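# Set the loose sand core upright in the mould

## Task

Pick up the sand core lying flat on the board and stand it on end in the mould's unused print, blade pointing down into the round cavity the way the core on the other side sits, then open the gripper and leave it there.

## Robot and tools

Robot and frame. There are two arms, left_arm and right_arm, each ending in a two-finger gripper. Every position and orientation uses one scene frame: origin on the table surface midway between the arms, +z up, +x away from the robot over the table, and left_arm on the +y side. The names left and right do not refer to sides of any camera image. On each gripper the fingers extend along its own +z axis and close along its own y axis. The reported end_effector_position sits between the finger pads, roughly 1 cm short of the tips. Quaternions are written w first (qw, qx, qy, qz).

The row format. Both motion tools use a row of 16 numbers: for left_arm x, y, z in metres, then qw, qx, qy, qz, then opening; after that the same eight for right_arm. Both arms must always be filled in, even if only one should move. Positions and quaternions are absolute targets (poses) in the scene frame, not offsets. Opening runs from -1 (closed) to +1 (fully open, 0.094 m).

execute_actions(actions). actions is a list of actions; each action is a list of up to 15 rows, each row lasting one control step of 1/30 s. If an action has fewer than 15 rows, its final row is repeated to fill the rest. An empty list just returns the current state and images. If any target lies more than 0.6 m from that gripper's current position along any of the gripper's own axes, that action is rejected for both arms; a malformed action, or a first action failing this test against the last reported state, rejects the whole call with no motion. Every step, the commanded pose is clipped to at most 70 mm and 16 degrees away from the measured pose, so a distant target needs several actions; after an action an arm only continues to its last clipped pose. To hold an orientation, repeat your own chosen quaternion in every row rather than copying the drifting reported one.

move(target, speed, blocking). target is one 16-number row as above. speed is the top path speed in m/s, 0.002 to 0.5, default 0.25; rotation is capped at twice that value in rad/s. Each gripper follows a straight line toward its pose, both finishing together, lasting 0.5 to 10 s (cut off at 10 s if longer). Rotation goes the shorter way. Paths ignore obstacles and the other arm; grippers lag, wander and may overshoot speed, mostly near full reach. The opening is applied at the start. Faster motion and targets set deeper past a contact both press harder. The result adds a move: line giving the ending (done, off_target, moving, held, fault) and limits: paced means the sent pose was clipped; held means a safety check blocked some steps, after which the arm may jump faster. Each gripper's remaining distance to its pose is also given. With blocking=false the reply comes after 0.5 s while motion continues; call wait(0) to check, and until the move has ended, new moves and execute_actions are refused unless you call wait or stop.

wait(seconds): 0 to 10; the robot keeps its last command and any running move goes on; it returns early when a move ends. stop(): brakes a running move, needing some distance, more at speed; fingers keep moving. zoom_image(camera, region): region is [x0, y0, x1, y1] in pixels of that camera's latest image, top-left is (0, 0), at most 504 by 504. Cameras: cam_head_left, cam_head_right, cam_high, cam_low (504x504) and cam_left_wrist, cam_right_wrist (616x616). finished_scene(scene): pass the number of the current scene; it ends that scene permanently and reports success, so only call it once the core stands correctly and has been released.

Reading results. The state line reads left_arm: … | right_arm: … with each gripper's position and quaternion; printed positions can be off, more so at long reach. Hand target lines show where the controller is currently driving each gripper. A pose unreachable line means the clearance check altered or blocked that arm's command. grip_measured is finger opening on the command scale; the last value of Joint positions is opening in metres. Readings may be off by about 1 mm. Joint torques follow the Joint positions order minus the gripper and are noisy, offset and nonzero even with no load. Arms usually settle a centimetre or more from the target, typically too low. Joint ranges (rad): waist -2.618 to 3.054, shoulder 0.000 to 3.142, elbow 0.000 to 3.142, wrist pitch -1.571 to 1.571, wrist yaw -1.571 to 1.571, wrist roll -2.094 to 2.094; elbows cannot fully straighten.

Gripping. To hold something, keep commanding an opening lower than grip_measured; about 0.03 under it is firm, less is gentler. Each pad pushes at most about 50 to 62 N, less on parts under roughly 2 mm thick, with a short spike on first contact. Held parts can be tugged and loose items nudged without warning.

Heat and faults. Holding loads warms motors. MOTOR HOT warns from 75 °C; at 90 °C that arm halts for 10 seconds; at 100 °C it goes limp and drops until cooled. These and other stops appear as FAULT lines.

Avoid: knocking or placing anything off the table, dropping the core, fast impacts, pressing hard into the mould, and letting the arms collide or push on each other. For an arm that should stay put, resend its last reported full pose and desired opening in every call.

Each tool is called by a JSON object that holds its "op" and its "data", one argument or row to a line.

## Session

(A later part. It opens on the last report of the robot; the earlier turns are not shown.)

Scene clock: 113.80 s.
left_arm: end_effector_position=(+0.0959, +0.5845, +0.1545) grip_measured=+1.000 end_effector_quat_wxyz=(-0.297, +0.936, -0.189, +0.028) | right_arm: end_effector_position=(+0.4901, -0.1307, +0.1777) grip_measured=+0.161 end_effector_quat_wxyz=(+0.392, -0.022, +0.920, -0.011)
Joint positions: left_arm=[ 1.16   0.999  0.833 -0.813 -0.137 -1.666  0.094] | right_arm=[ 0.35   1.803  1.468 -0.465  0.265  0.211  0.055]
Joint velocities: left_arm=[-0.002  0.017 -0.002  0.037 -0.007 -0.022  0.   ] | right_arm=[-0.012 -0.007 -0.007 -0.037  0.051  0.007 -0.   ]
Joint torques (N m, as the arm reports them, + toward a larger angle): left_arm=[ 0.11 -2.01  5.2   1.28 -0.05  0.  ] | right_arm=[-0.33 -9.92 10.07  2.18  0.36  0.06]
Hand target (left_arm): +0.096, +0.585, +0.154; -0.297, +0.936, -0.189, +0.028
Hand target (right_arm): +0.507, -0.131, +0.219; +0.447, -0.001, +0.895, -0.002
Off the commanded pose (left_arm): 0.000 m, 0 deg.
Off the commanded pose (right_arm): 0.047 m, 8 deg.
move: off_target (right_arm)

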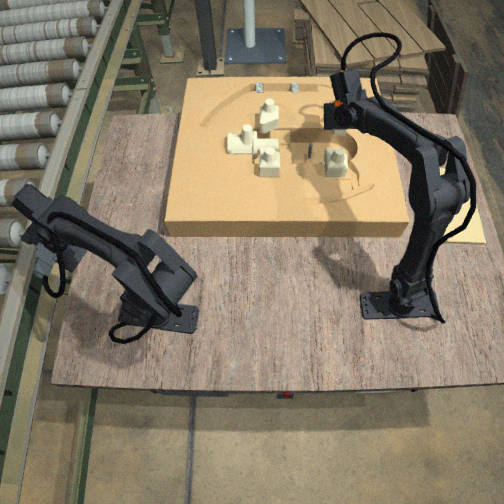

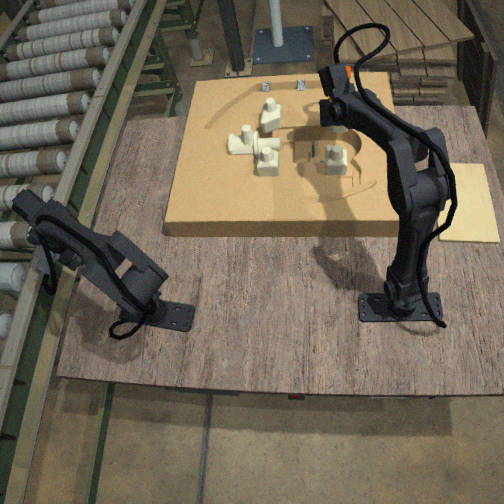

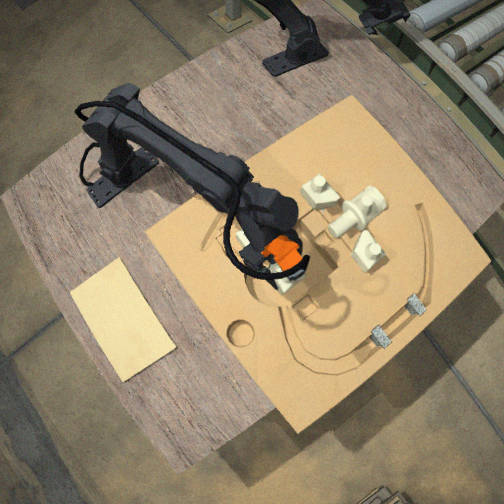

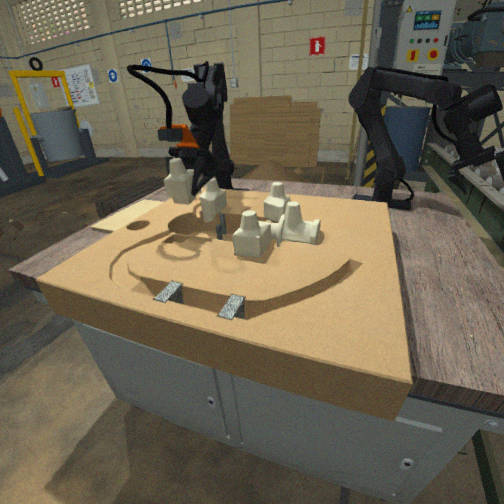

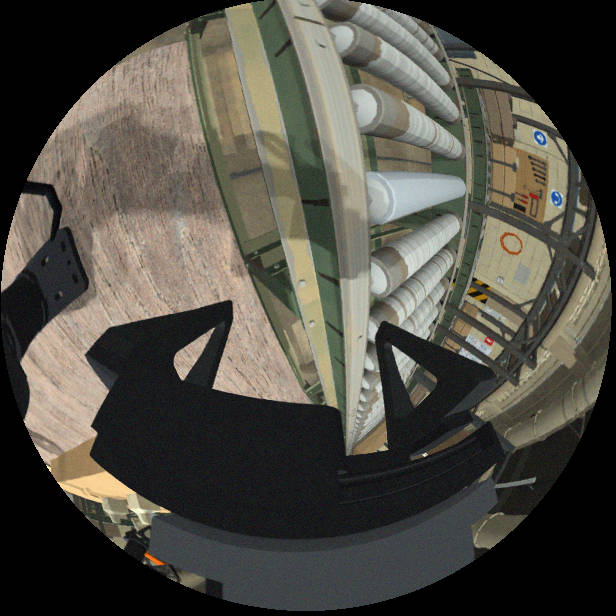

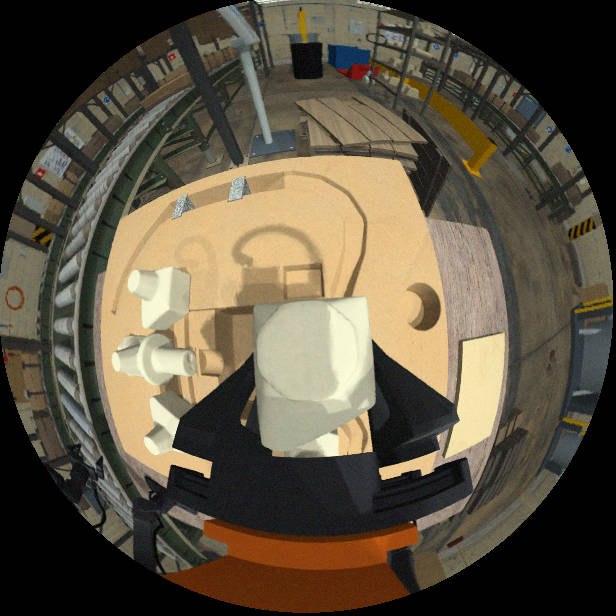

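{"op": "move", "data": {
  "target": [0.0959,0.5845,0.1545,-0.297,0.936,-0.189,0.028,1, 0.585,-0.123,0.21,0.508,0.02,0.862,0.01,0.12],
  "speed": 0.1
}}

{"op": "zoom_image", "data": {
  "camera": "cam_low",
  "region": [100, 120, 260, 270]
}}

{"op": "zoom_image", "data": {
  "camera": "cam_high",
  "region": [230, 230, 370, 370]
}}

Scene clock: 120.63 s.
left_arm: end_effector_position=(+0.0959, +0.5845, +0.1545) grip_measured=+1.000 end_effector_quat_wxyz=(-0.297, +0.936, -0.189, +0.028) | right_arm: end_effector_position=(+0.5602, -0.1223, +0.1601) grip_measured=+0.161 end_effector_quat_wxyz=(+0.444, +0.001, +0.896, -0.001)
Joint positions: left_arm=[ 1.16   0.999  0.833 -0.813 -0.137 -1.666  0.094] | right_arm=[ 0.321  2.017  1.6   -0.261  0.269  0.212  0.055]
Joint velocities: left_arm=[-0.002  0.012 -0.007 -0.007  0.007 -0.007  0.   ] | right_arm=[ 0.007 -0.007  0.012  0.037  0.007  0.007 -0.   ]
Joint torques (N m, as the arm reports them, + toward a larger angle): left_arm=[ 0.17 -1.99  5.21  1.28 -0.07 -0.01] | right_arm=[ -0.77 -12.02  10.12   2.54   0.34  -0.09]
Hand target (left_arm): +0.096, +0.585, +0.154; -0.297, +0.936, -0.189, +0.028
Hand target (right_arm): +0.580, -0.125, +0.210; +0.507, +0.020, +0.861, +0.008
Off the commanded pose (left_arm): 0.000 m, 0 deg.
Off the commanded pose (right_arm): 0.056 m, 9 deg.
move: off_target (right_arm)

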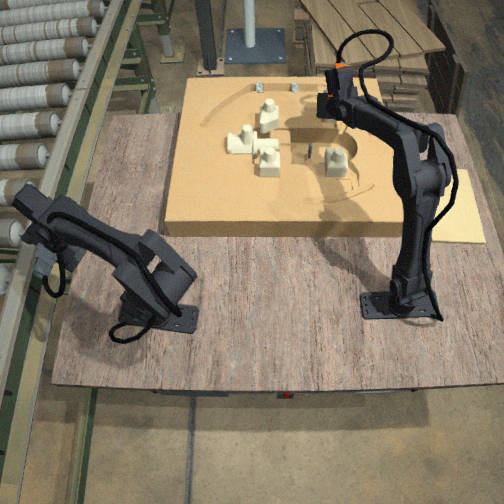

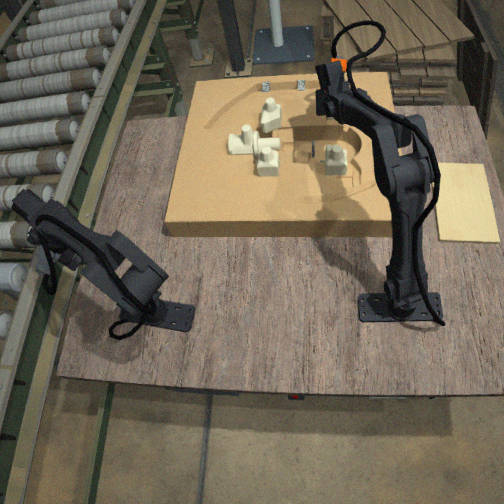

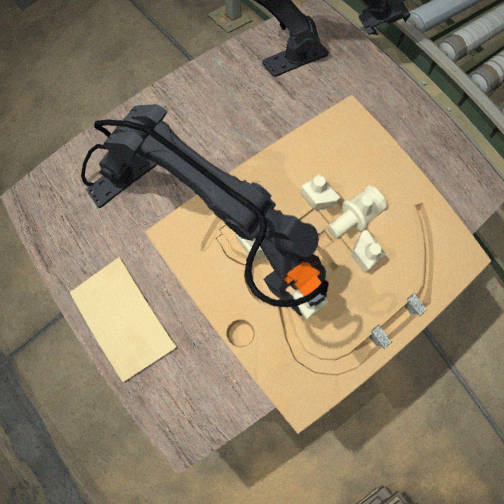

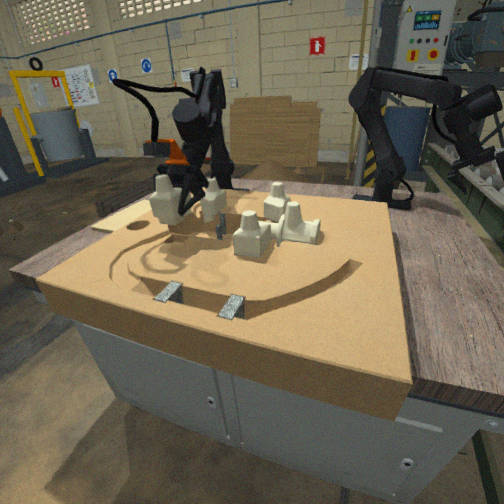

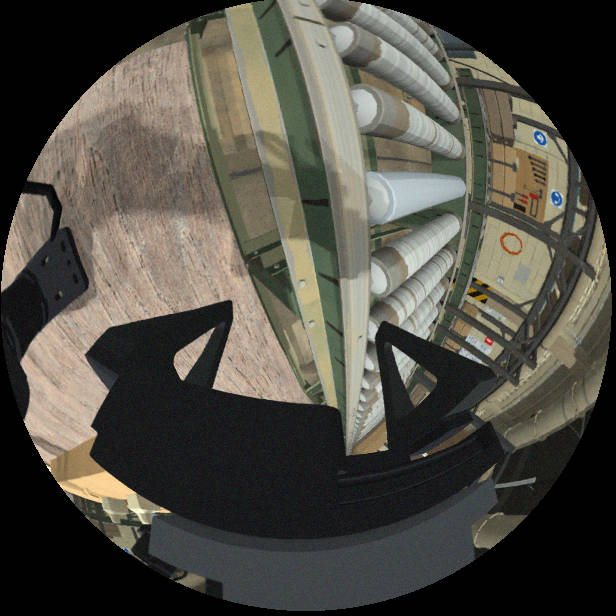

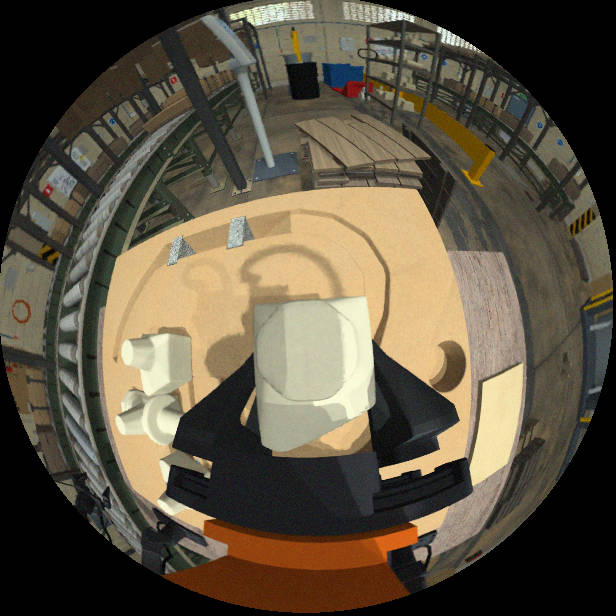

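Region (100, 120, 260, 270) of cam_low's 504x504 image, scaled by 3.150, with more detail than that image has; it fills the top 472 rows of this view, and the rest is white.

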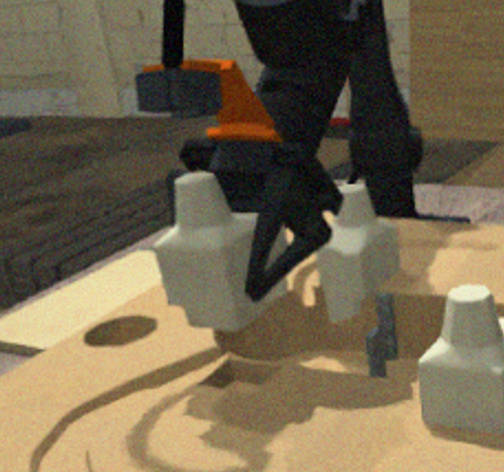

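Region (230, 230, 370, 370) of cam_high's 504x504 image, scaled by 3.600, with more detail than that image has.

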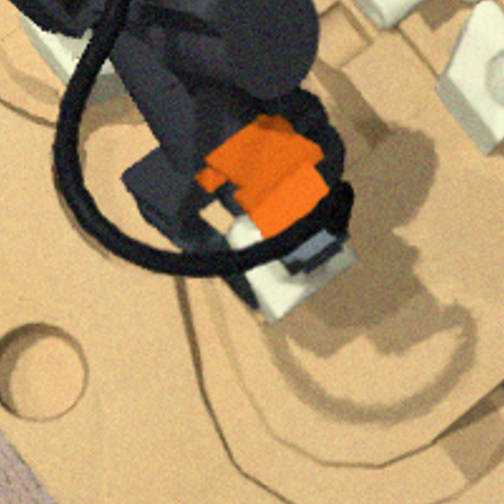

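{"op": "move", "data": {
  "target": [0.0959,0.5845,0.1545,-0.297,0.936,-0.189,0.028,1, 0.594,-0.124,0.188,0.512,0.02,0.859,0.01,0.12],
  "speed": 0.04
}}

{"op": "zoom_image", "data": {
  "camera": "cam_low",
  "region": [120, 160, 230, 270]
}}

{"op": "zoom_image", "data": {
  "camera": "cam_high",
  "region": [230, 230, 370, 370]
}}

Scene clock: 133.23 s.
left_arm: end_effector_position=(+0.0959, +0.5845, +0.1545) grip_measured=+1.000 end_effector_quat_wxyz=(-0.297, +0.936, -0.189, +0.028) | right_arm: end_effector_position=(+0.5717, -0.1219, +0.1453) grip_measured=+0.161 end_effector_quat_wxyz=(+0.454, +0.005, +0.891, +0.003)
Joint positions: left_arm=[ 1.16   0.999  0.833 -0.813 -0.137 -1.666  0.094] | right_arm=[ 0.314  2.062  1.587 -0.18   0.266  0.211  0.055]
Joint velocities: left_arm=[-0.002 -0.032 -0.022  0.007 -0.007 -0.022  0.   ] | right_arm=[-0.002 -0.002  0.002 -0.051  0.037 -0.066 -0.001]
Joint torques (N m, as the arm reports them, + toward a larger angle): left_arm=[ 0.05 -1.98  5.31  1.26 -0.09 -0.01] | right_arm=[ -0.73 -12.19   9.22   2.6    0.33  -0.13]
Hand target (left_arm): +0.096, +0.585, +0.154; -0.297, +0.936, -0.189, +0.028
Hand target (right_arm): +0.590, -0.125, +0.189; +0.511, +0.020, +0.859, +0.009
Off the commanded pose (left_arm): 0.000 m, 0 deg.
Off the commanded pose (right_arm): 0.048 m, 8 deg.
move: off_target (right_arm)

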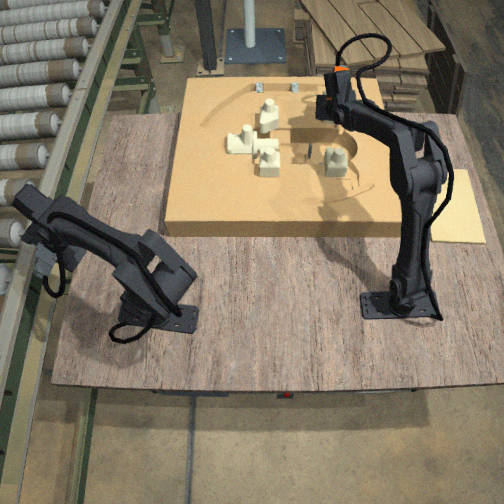

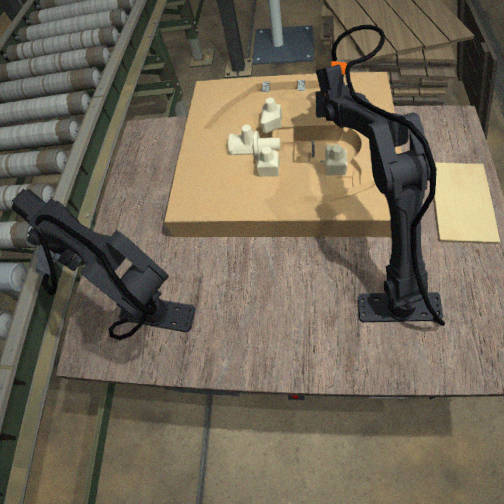

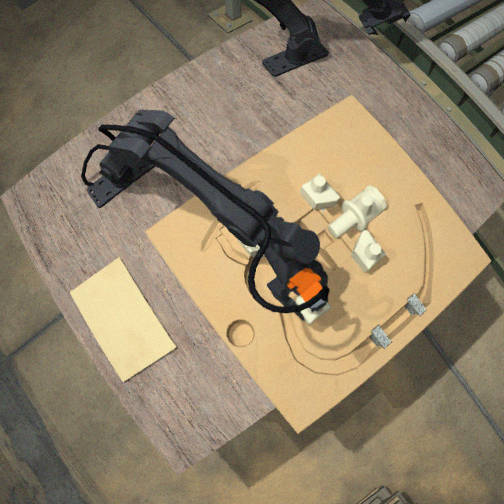

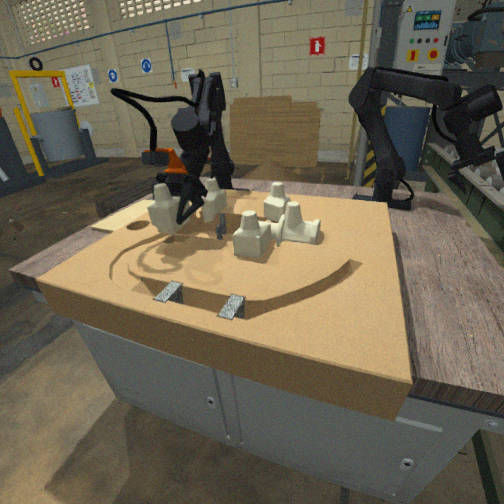

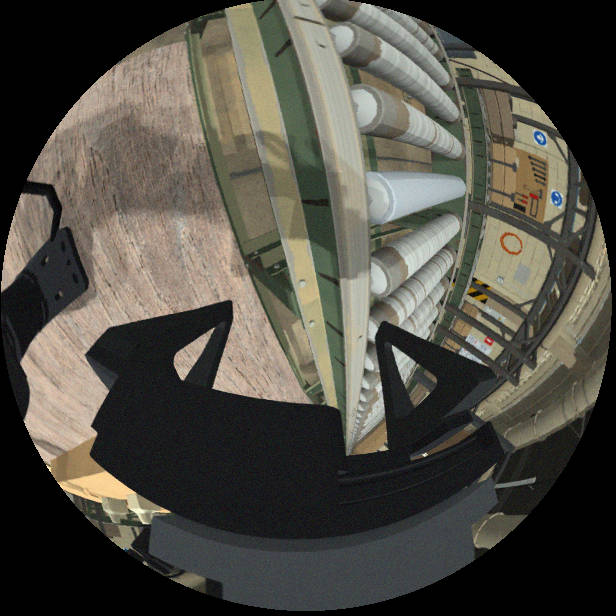

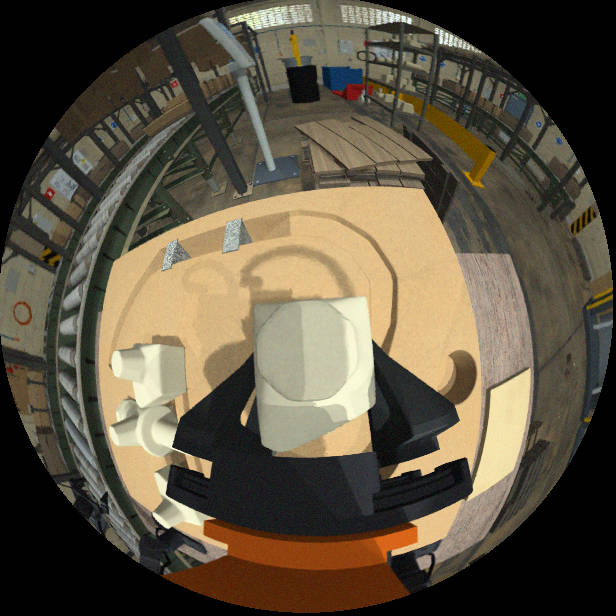

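Region (120, 160, 230, 270) of cam_low's 504x504 image, scaled by 4.582, with more detail than that image has.

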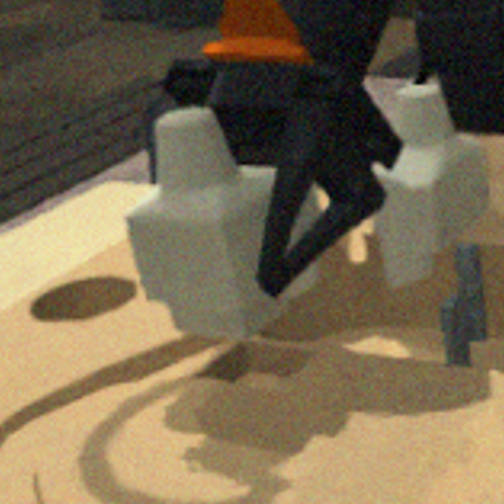

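Region (230, 230, 370, 370) of cam_high's 504x504 image, scaled by 3.600, with more detail than that image has.

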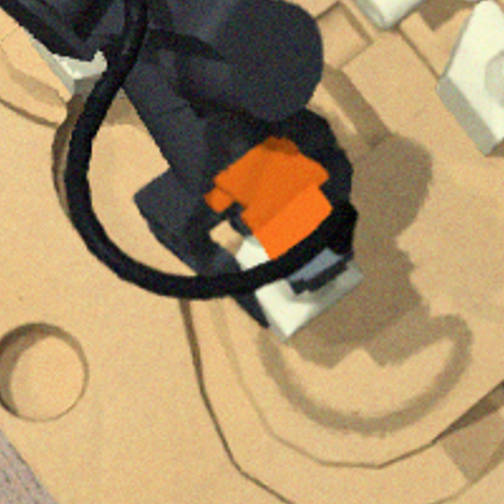

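{"op": "move", "data": {
  "target": [0.0959,0.5845,0.1545,-0.297,0.936,-0.189,0.028,1, 0.588,-0.124,0.172,0.51,0.018,0.86,0.008,0.12],
  "speed": 0.03
}}

{"op": "zoom_image", "data": {
  "camera": "cam_low",
  "region": [120, 160, 230, 270]
}}

{"op": "zoom_image", "data": {
  "camera": "cam_high",
  "region": [230, 230, 370, 370]
}}

Scene clock: 140.30 s.
left_arm: end_effector_position=(+0.0959, +0.5845, +0.1545) grip_measured=+1.000 end_effector_quat_wxyz=(-0.297, +0.936, -0.189, +0.028) | right_arm: end_effector_position=(+0.5738, -0.1218, +0.1351) grip_measured=+0.161 end_effector_quat_wxyz=(+0.459, +0.006, +0.889, +0.003)
Joint positions: left_arm=[ 1.16   0.999  0.833 -0.813 -0.137 -1.666  0.094] | right_arm=[ 0.314  2.076  1.559 -0.127  0.269  0.21   0.055]
Joint velocities: left_arm=[ 0.007 -0.007  0.002  0.095 -0.051  0.022  0.   ] | right_arm=[-0.007 -0.012  0.007 -0.007 -0.022 -0.007  0.   ]
Joint torques (N m, as the arm reports them, + toward a larger angle): left_arm=[-0.02 -1.98  5.28  1.28 -0.07 -0.02] | right_arm=[ -0.45 -13.35   7.08   2.58   0.34  -0.14]
Hand target (left_arm): +0.096, +0.585, +0.154; -0.297, +0.936, -0.189, +0.028
Hand target (right_arm): +0.586, -0.125, +0.173; +0.509, +0.018, +0.860, +0.007
Off the commanded pose (left_arm): 0.000 m, 0 deg.
Off the commanded pose (right_arm): 0.040 m, 7 deg.
move: off_target (right_arm)

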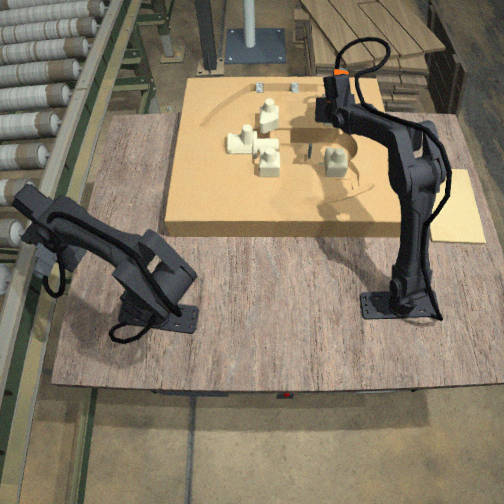

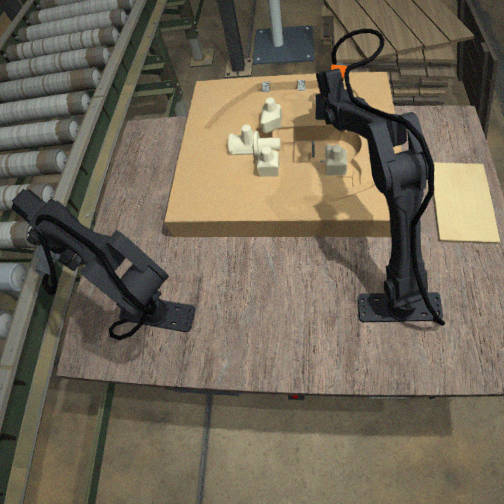

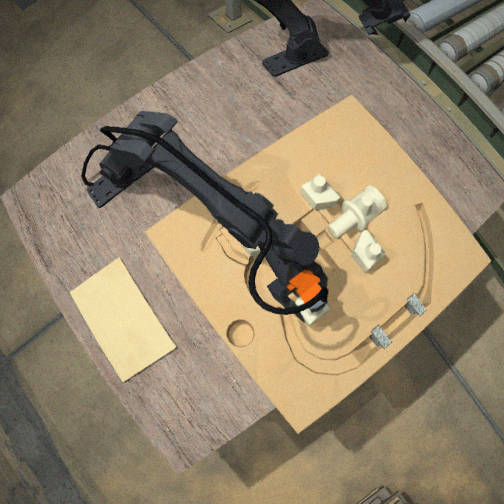

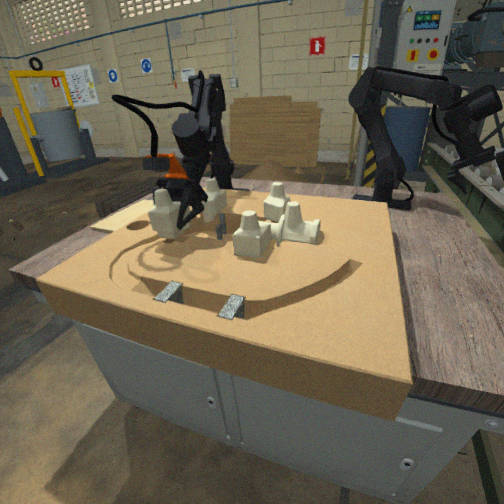

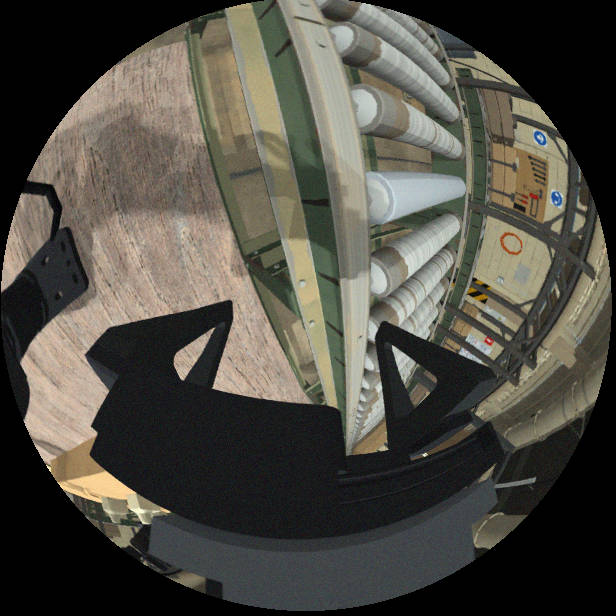

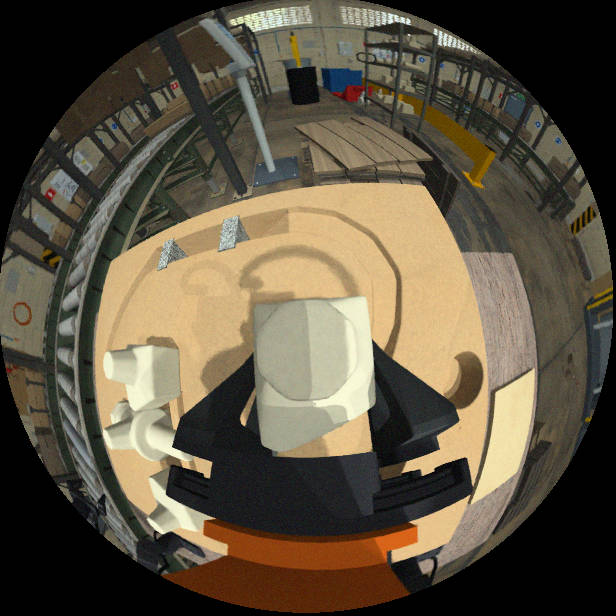

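Region (120, 160, 230, 270) of cam_low's 504x504 image, scaled by 4.582, with more detail than that image has.

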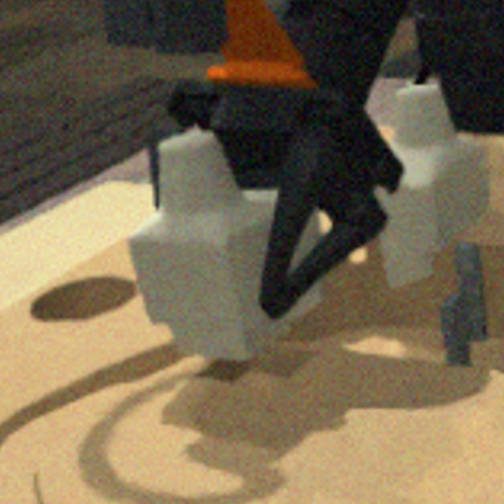

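Region (230, 230, 370, 370) of cam_high's 504x504 image, scaled by 3.600, with more detail than that image has.

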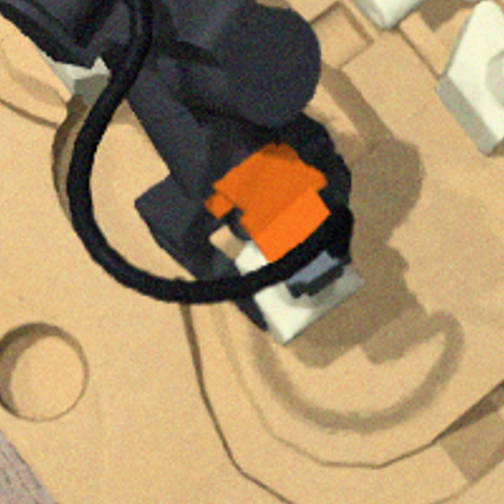

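{"op": "zoom_image", "data": {
  "camera": "cam_high",
  "region": [280, 220, 400, 340]
}}

{"op": "zoom_image", "data": {
  "camera": "cam_head_left",
  "region": [280, 70, 400, 190]
}}

Region (280, 220, 400, 340) of cam_high's 504x504 image, scaled by 4.200, with more detail than that image has.

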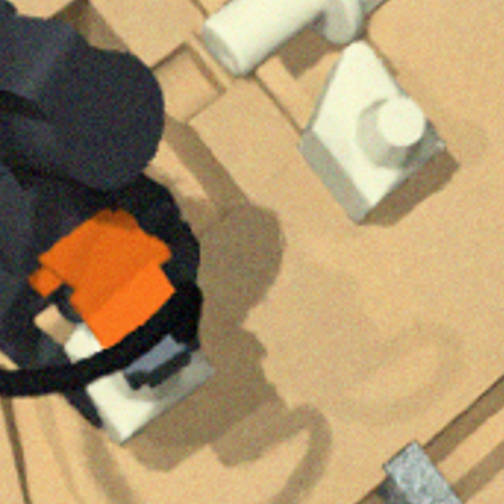

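Region (280, 70, 400, 190) of cam_head_left's 504x504 image, scaled by 4.200, with more detail than that image has.

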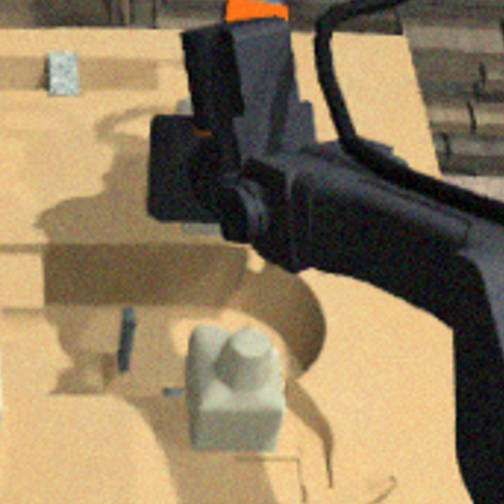

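{"op": "move", "data": {
  "target": [0.0959,0.5845,0.1545,-0.297,0.936,-0.189,0.028,1, 0.575,-0.124,0.170,0.502,0.016,0.865,0.007,0.12],
  "speed": 0.03
}}

{"op": "zoom_image", "data": {
  "camera": "cam_low",
  "region": [140, 190, 220, 270]
}}

{"op": "zoom_image", "data": {
  "camera": "cam_high",
  "region": [270, 270, 350, 350]
}}

Scene clock: 159.13 s.
left_arm: end_effector_position=(+0.0959, +0.5845, +0.1545) grip_measured=+1.000 end_effector_quat_wxyz=(-0.297, +0.936, -0.189, +0.028) | right_arm: end_effector_position=(+0.5726, -0.1228, +0.1310) grip_measured=+0.161 end_effector_quat_wxyz=(+0.463, +0.008, +0.886, +0.003)
Joint positions: left_arm=[ 1.16   0.999  0.833 -0.813 -0.137 -1.666  0.094] | right_arm=[ 0.314  2.072  1.527 -0.089  0.272  0.21   0.055]
Joint velocities: left_arm=[ 0.002  0.012 -0.007 -0.051  0.007 -0.022  0.   ] | right_arm=[ 0.012 -0.002 -0.007 -0.022 -0.095 -0.066  0.   ]
Joint torques (N m, as the arm reports them, + toward a larger angle): left_arm=[ 0.02 -1.97  5.24  1.27 -0.07 -0.03] | right_arm=[  0.14 -15.48   6.2    2.11   0.32  -0.09]
Hand target (left_arm): +0.096, +0.585, +0.154; -0.297, +0.936, -0.189, +0.028
Hand target (right_arm): +0.575, -0.124, +0.169; +0.501, +0.016, +0.865, +0.006
Off the commanded pose (left_arm): 0.000 m, 0 deg.
Off the commanded pose (right_arm): 0.039 m, 5 deg.
move: off_target (right_arm)

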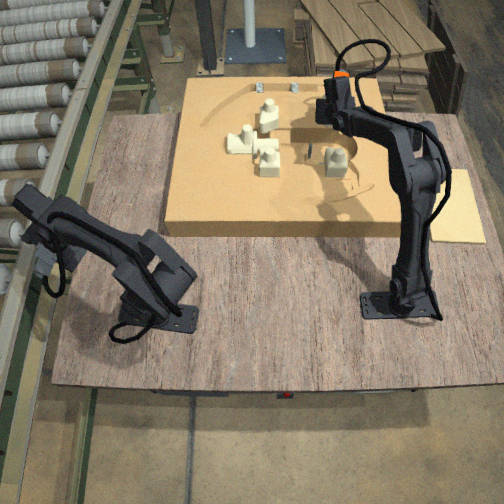

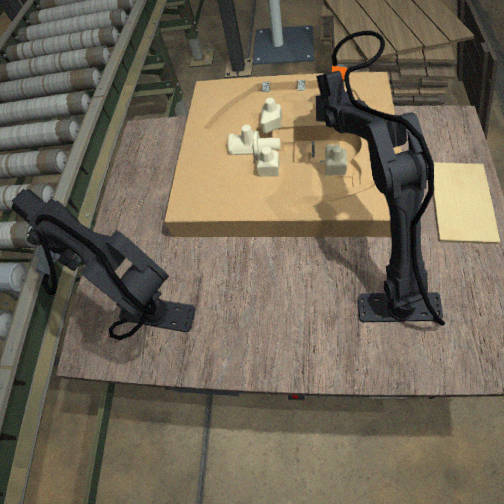

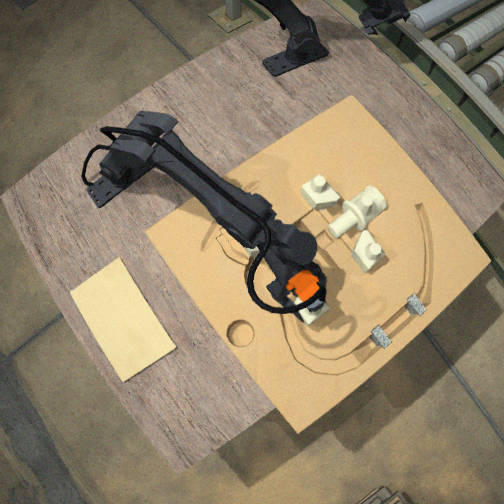

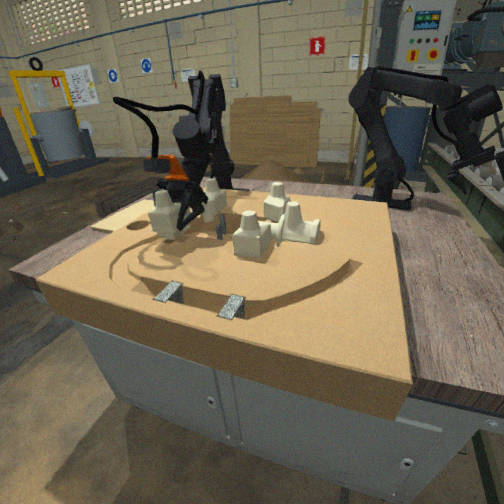

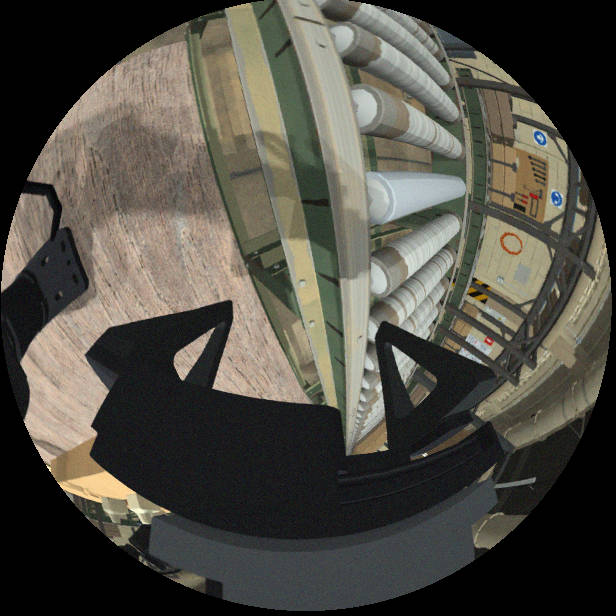

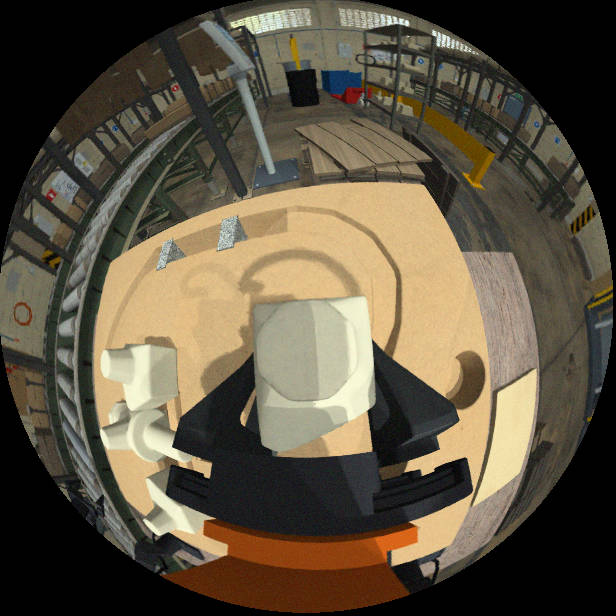

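Region (140, 190, 220, 270) of cam_low's 504x504 image, scaled by 6.300, with more detail than that image has.

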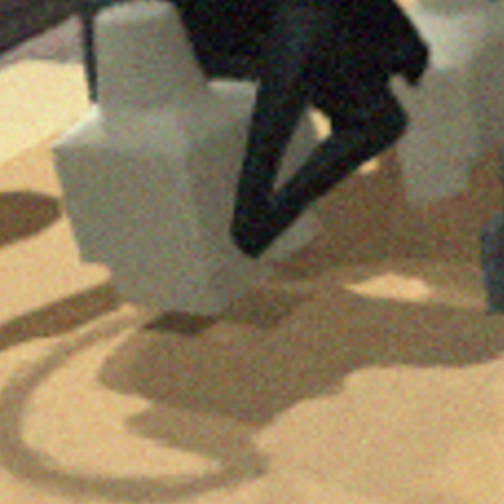

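Region (270, 270, 350, 350) of cam_high's 504x504 image, scaled by 6.300, with more detail than that image has.

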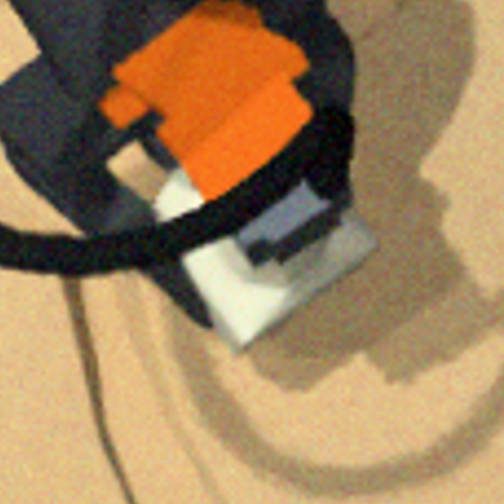

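{"op": "move", "data": {
  "target": [0.0959,0.5845,0.1545,-0.297,0.936,-0.189,0.028,1, 0.564,-0.123,0.171,0.49,0.012,0.872,0.005,0.12],
  "speed": 0.03
}}

{"op": "zoom_image", "data": {
  "camera": "cam_low",
  "region": [140, 190, 220, 270]
}}

{"op": "zoom_image", "data": {
  "camera": "cam_high",
  "region": [270, 270, 350, 350]
}}

Scene clock: 164.17 s.
left_arm: end_effector_position=(+0.0959, +0.5845, +0.1545) grip_measured=+1.000 end_effector_quat_wxyz=(-0.297, +0.936, -0.189, +0.028) | right_arm: end_effector_position=(+0.5554, -0.1287, +0.1205) grip_measured=+0.161 end_effector_quat_wxyz=(+0.433, +0.002, +0.901, -0.008)
Joint positions: left_arm=[ 1.16   0.999  0.833 -0.813 -0.137 -1.666  0.094] | right_arm=[ 0.314  2.042  1.494 -0.158  0.272  0.21   0.055]
Joint velocities: left_arm=[ 0.002 -0.007 -0.017  0.037  0.081  0.022  0.   ] | right_arm=[-0.002  0.002 -0.002 -0.022  0.037 -0.037 -0.003]
Joint torques (N m, as the arm reports them, + toward a larger angle): left_arm=[ 0.09 -2.04  5.2   1.24 -0.05 -0.02] | right_arm=[  0.79 -15.68   6.93   2.32   0.33  -0.03]
Hand target (left_arm): +0.096, +0.585, +0.154; -0.297, +0.936, -0.189, +0.028
Hand target (right_arm): +0.562, -0.124, +0.171; +0.489, +0.013, +0.872, +0.005
Off the commanded pose (left_arm): 0.000 m, 0 deg.
Off the commanded pose (right_arm): 0.052 m, 8 deg.
move: off_target (right_arm)

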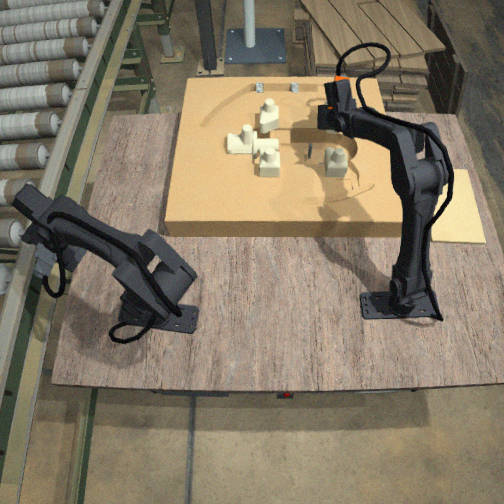

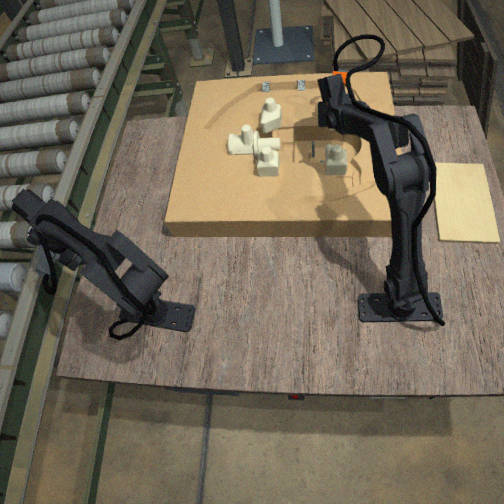

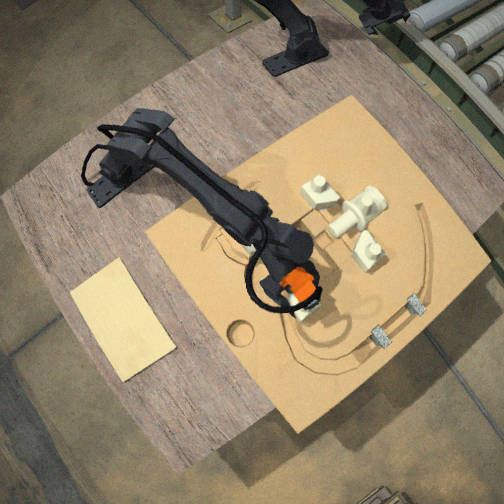

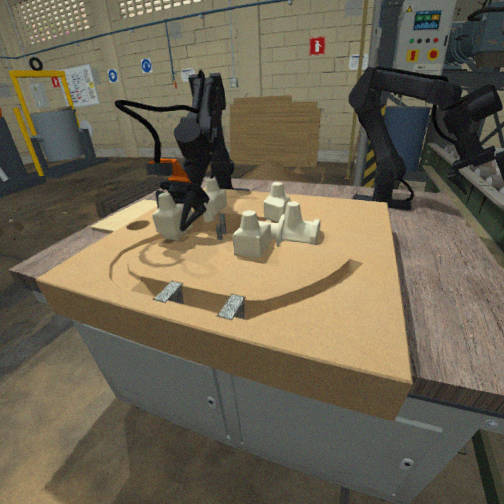

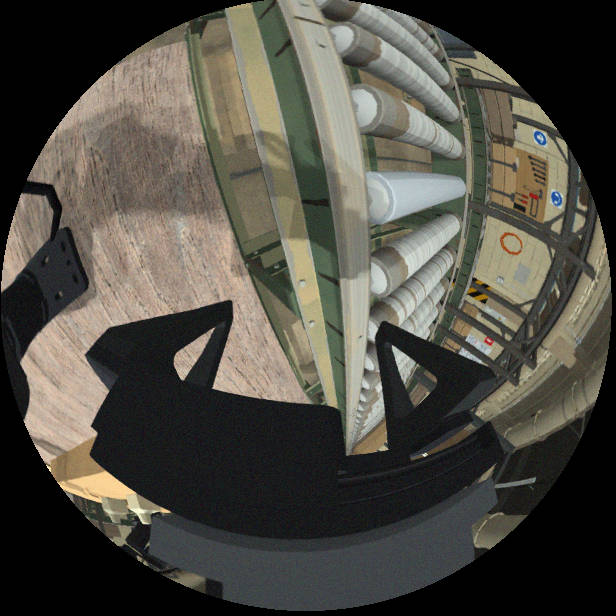

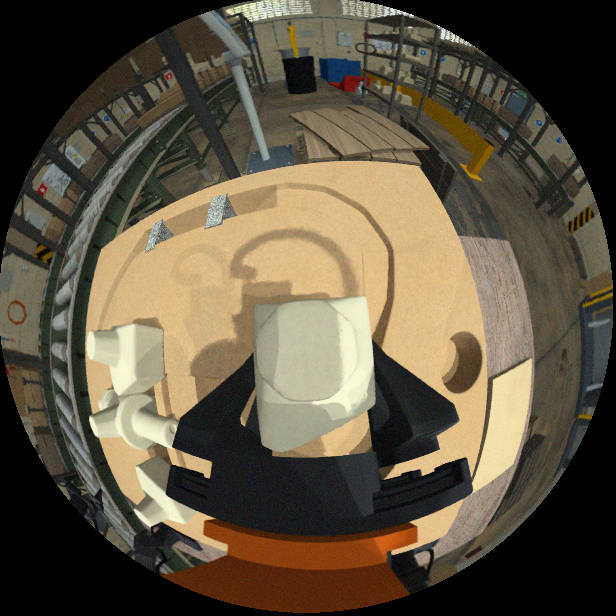

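Region (140, 190, 220, 270) of cam_low's 504x504 image, scaled by 6.300, with more detail than that image has.

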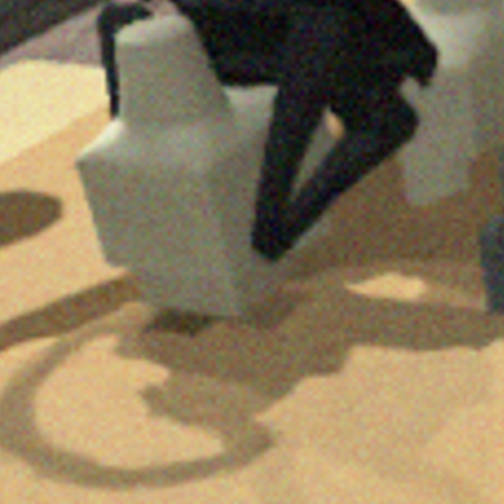

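Region (270, 270, 350, 350) of cam_high's 504x504 image, scaled by 6.300, with more detail than that image has.

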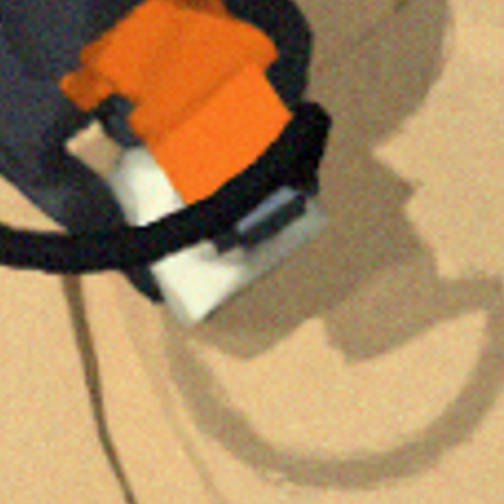

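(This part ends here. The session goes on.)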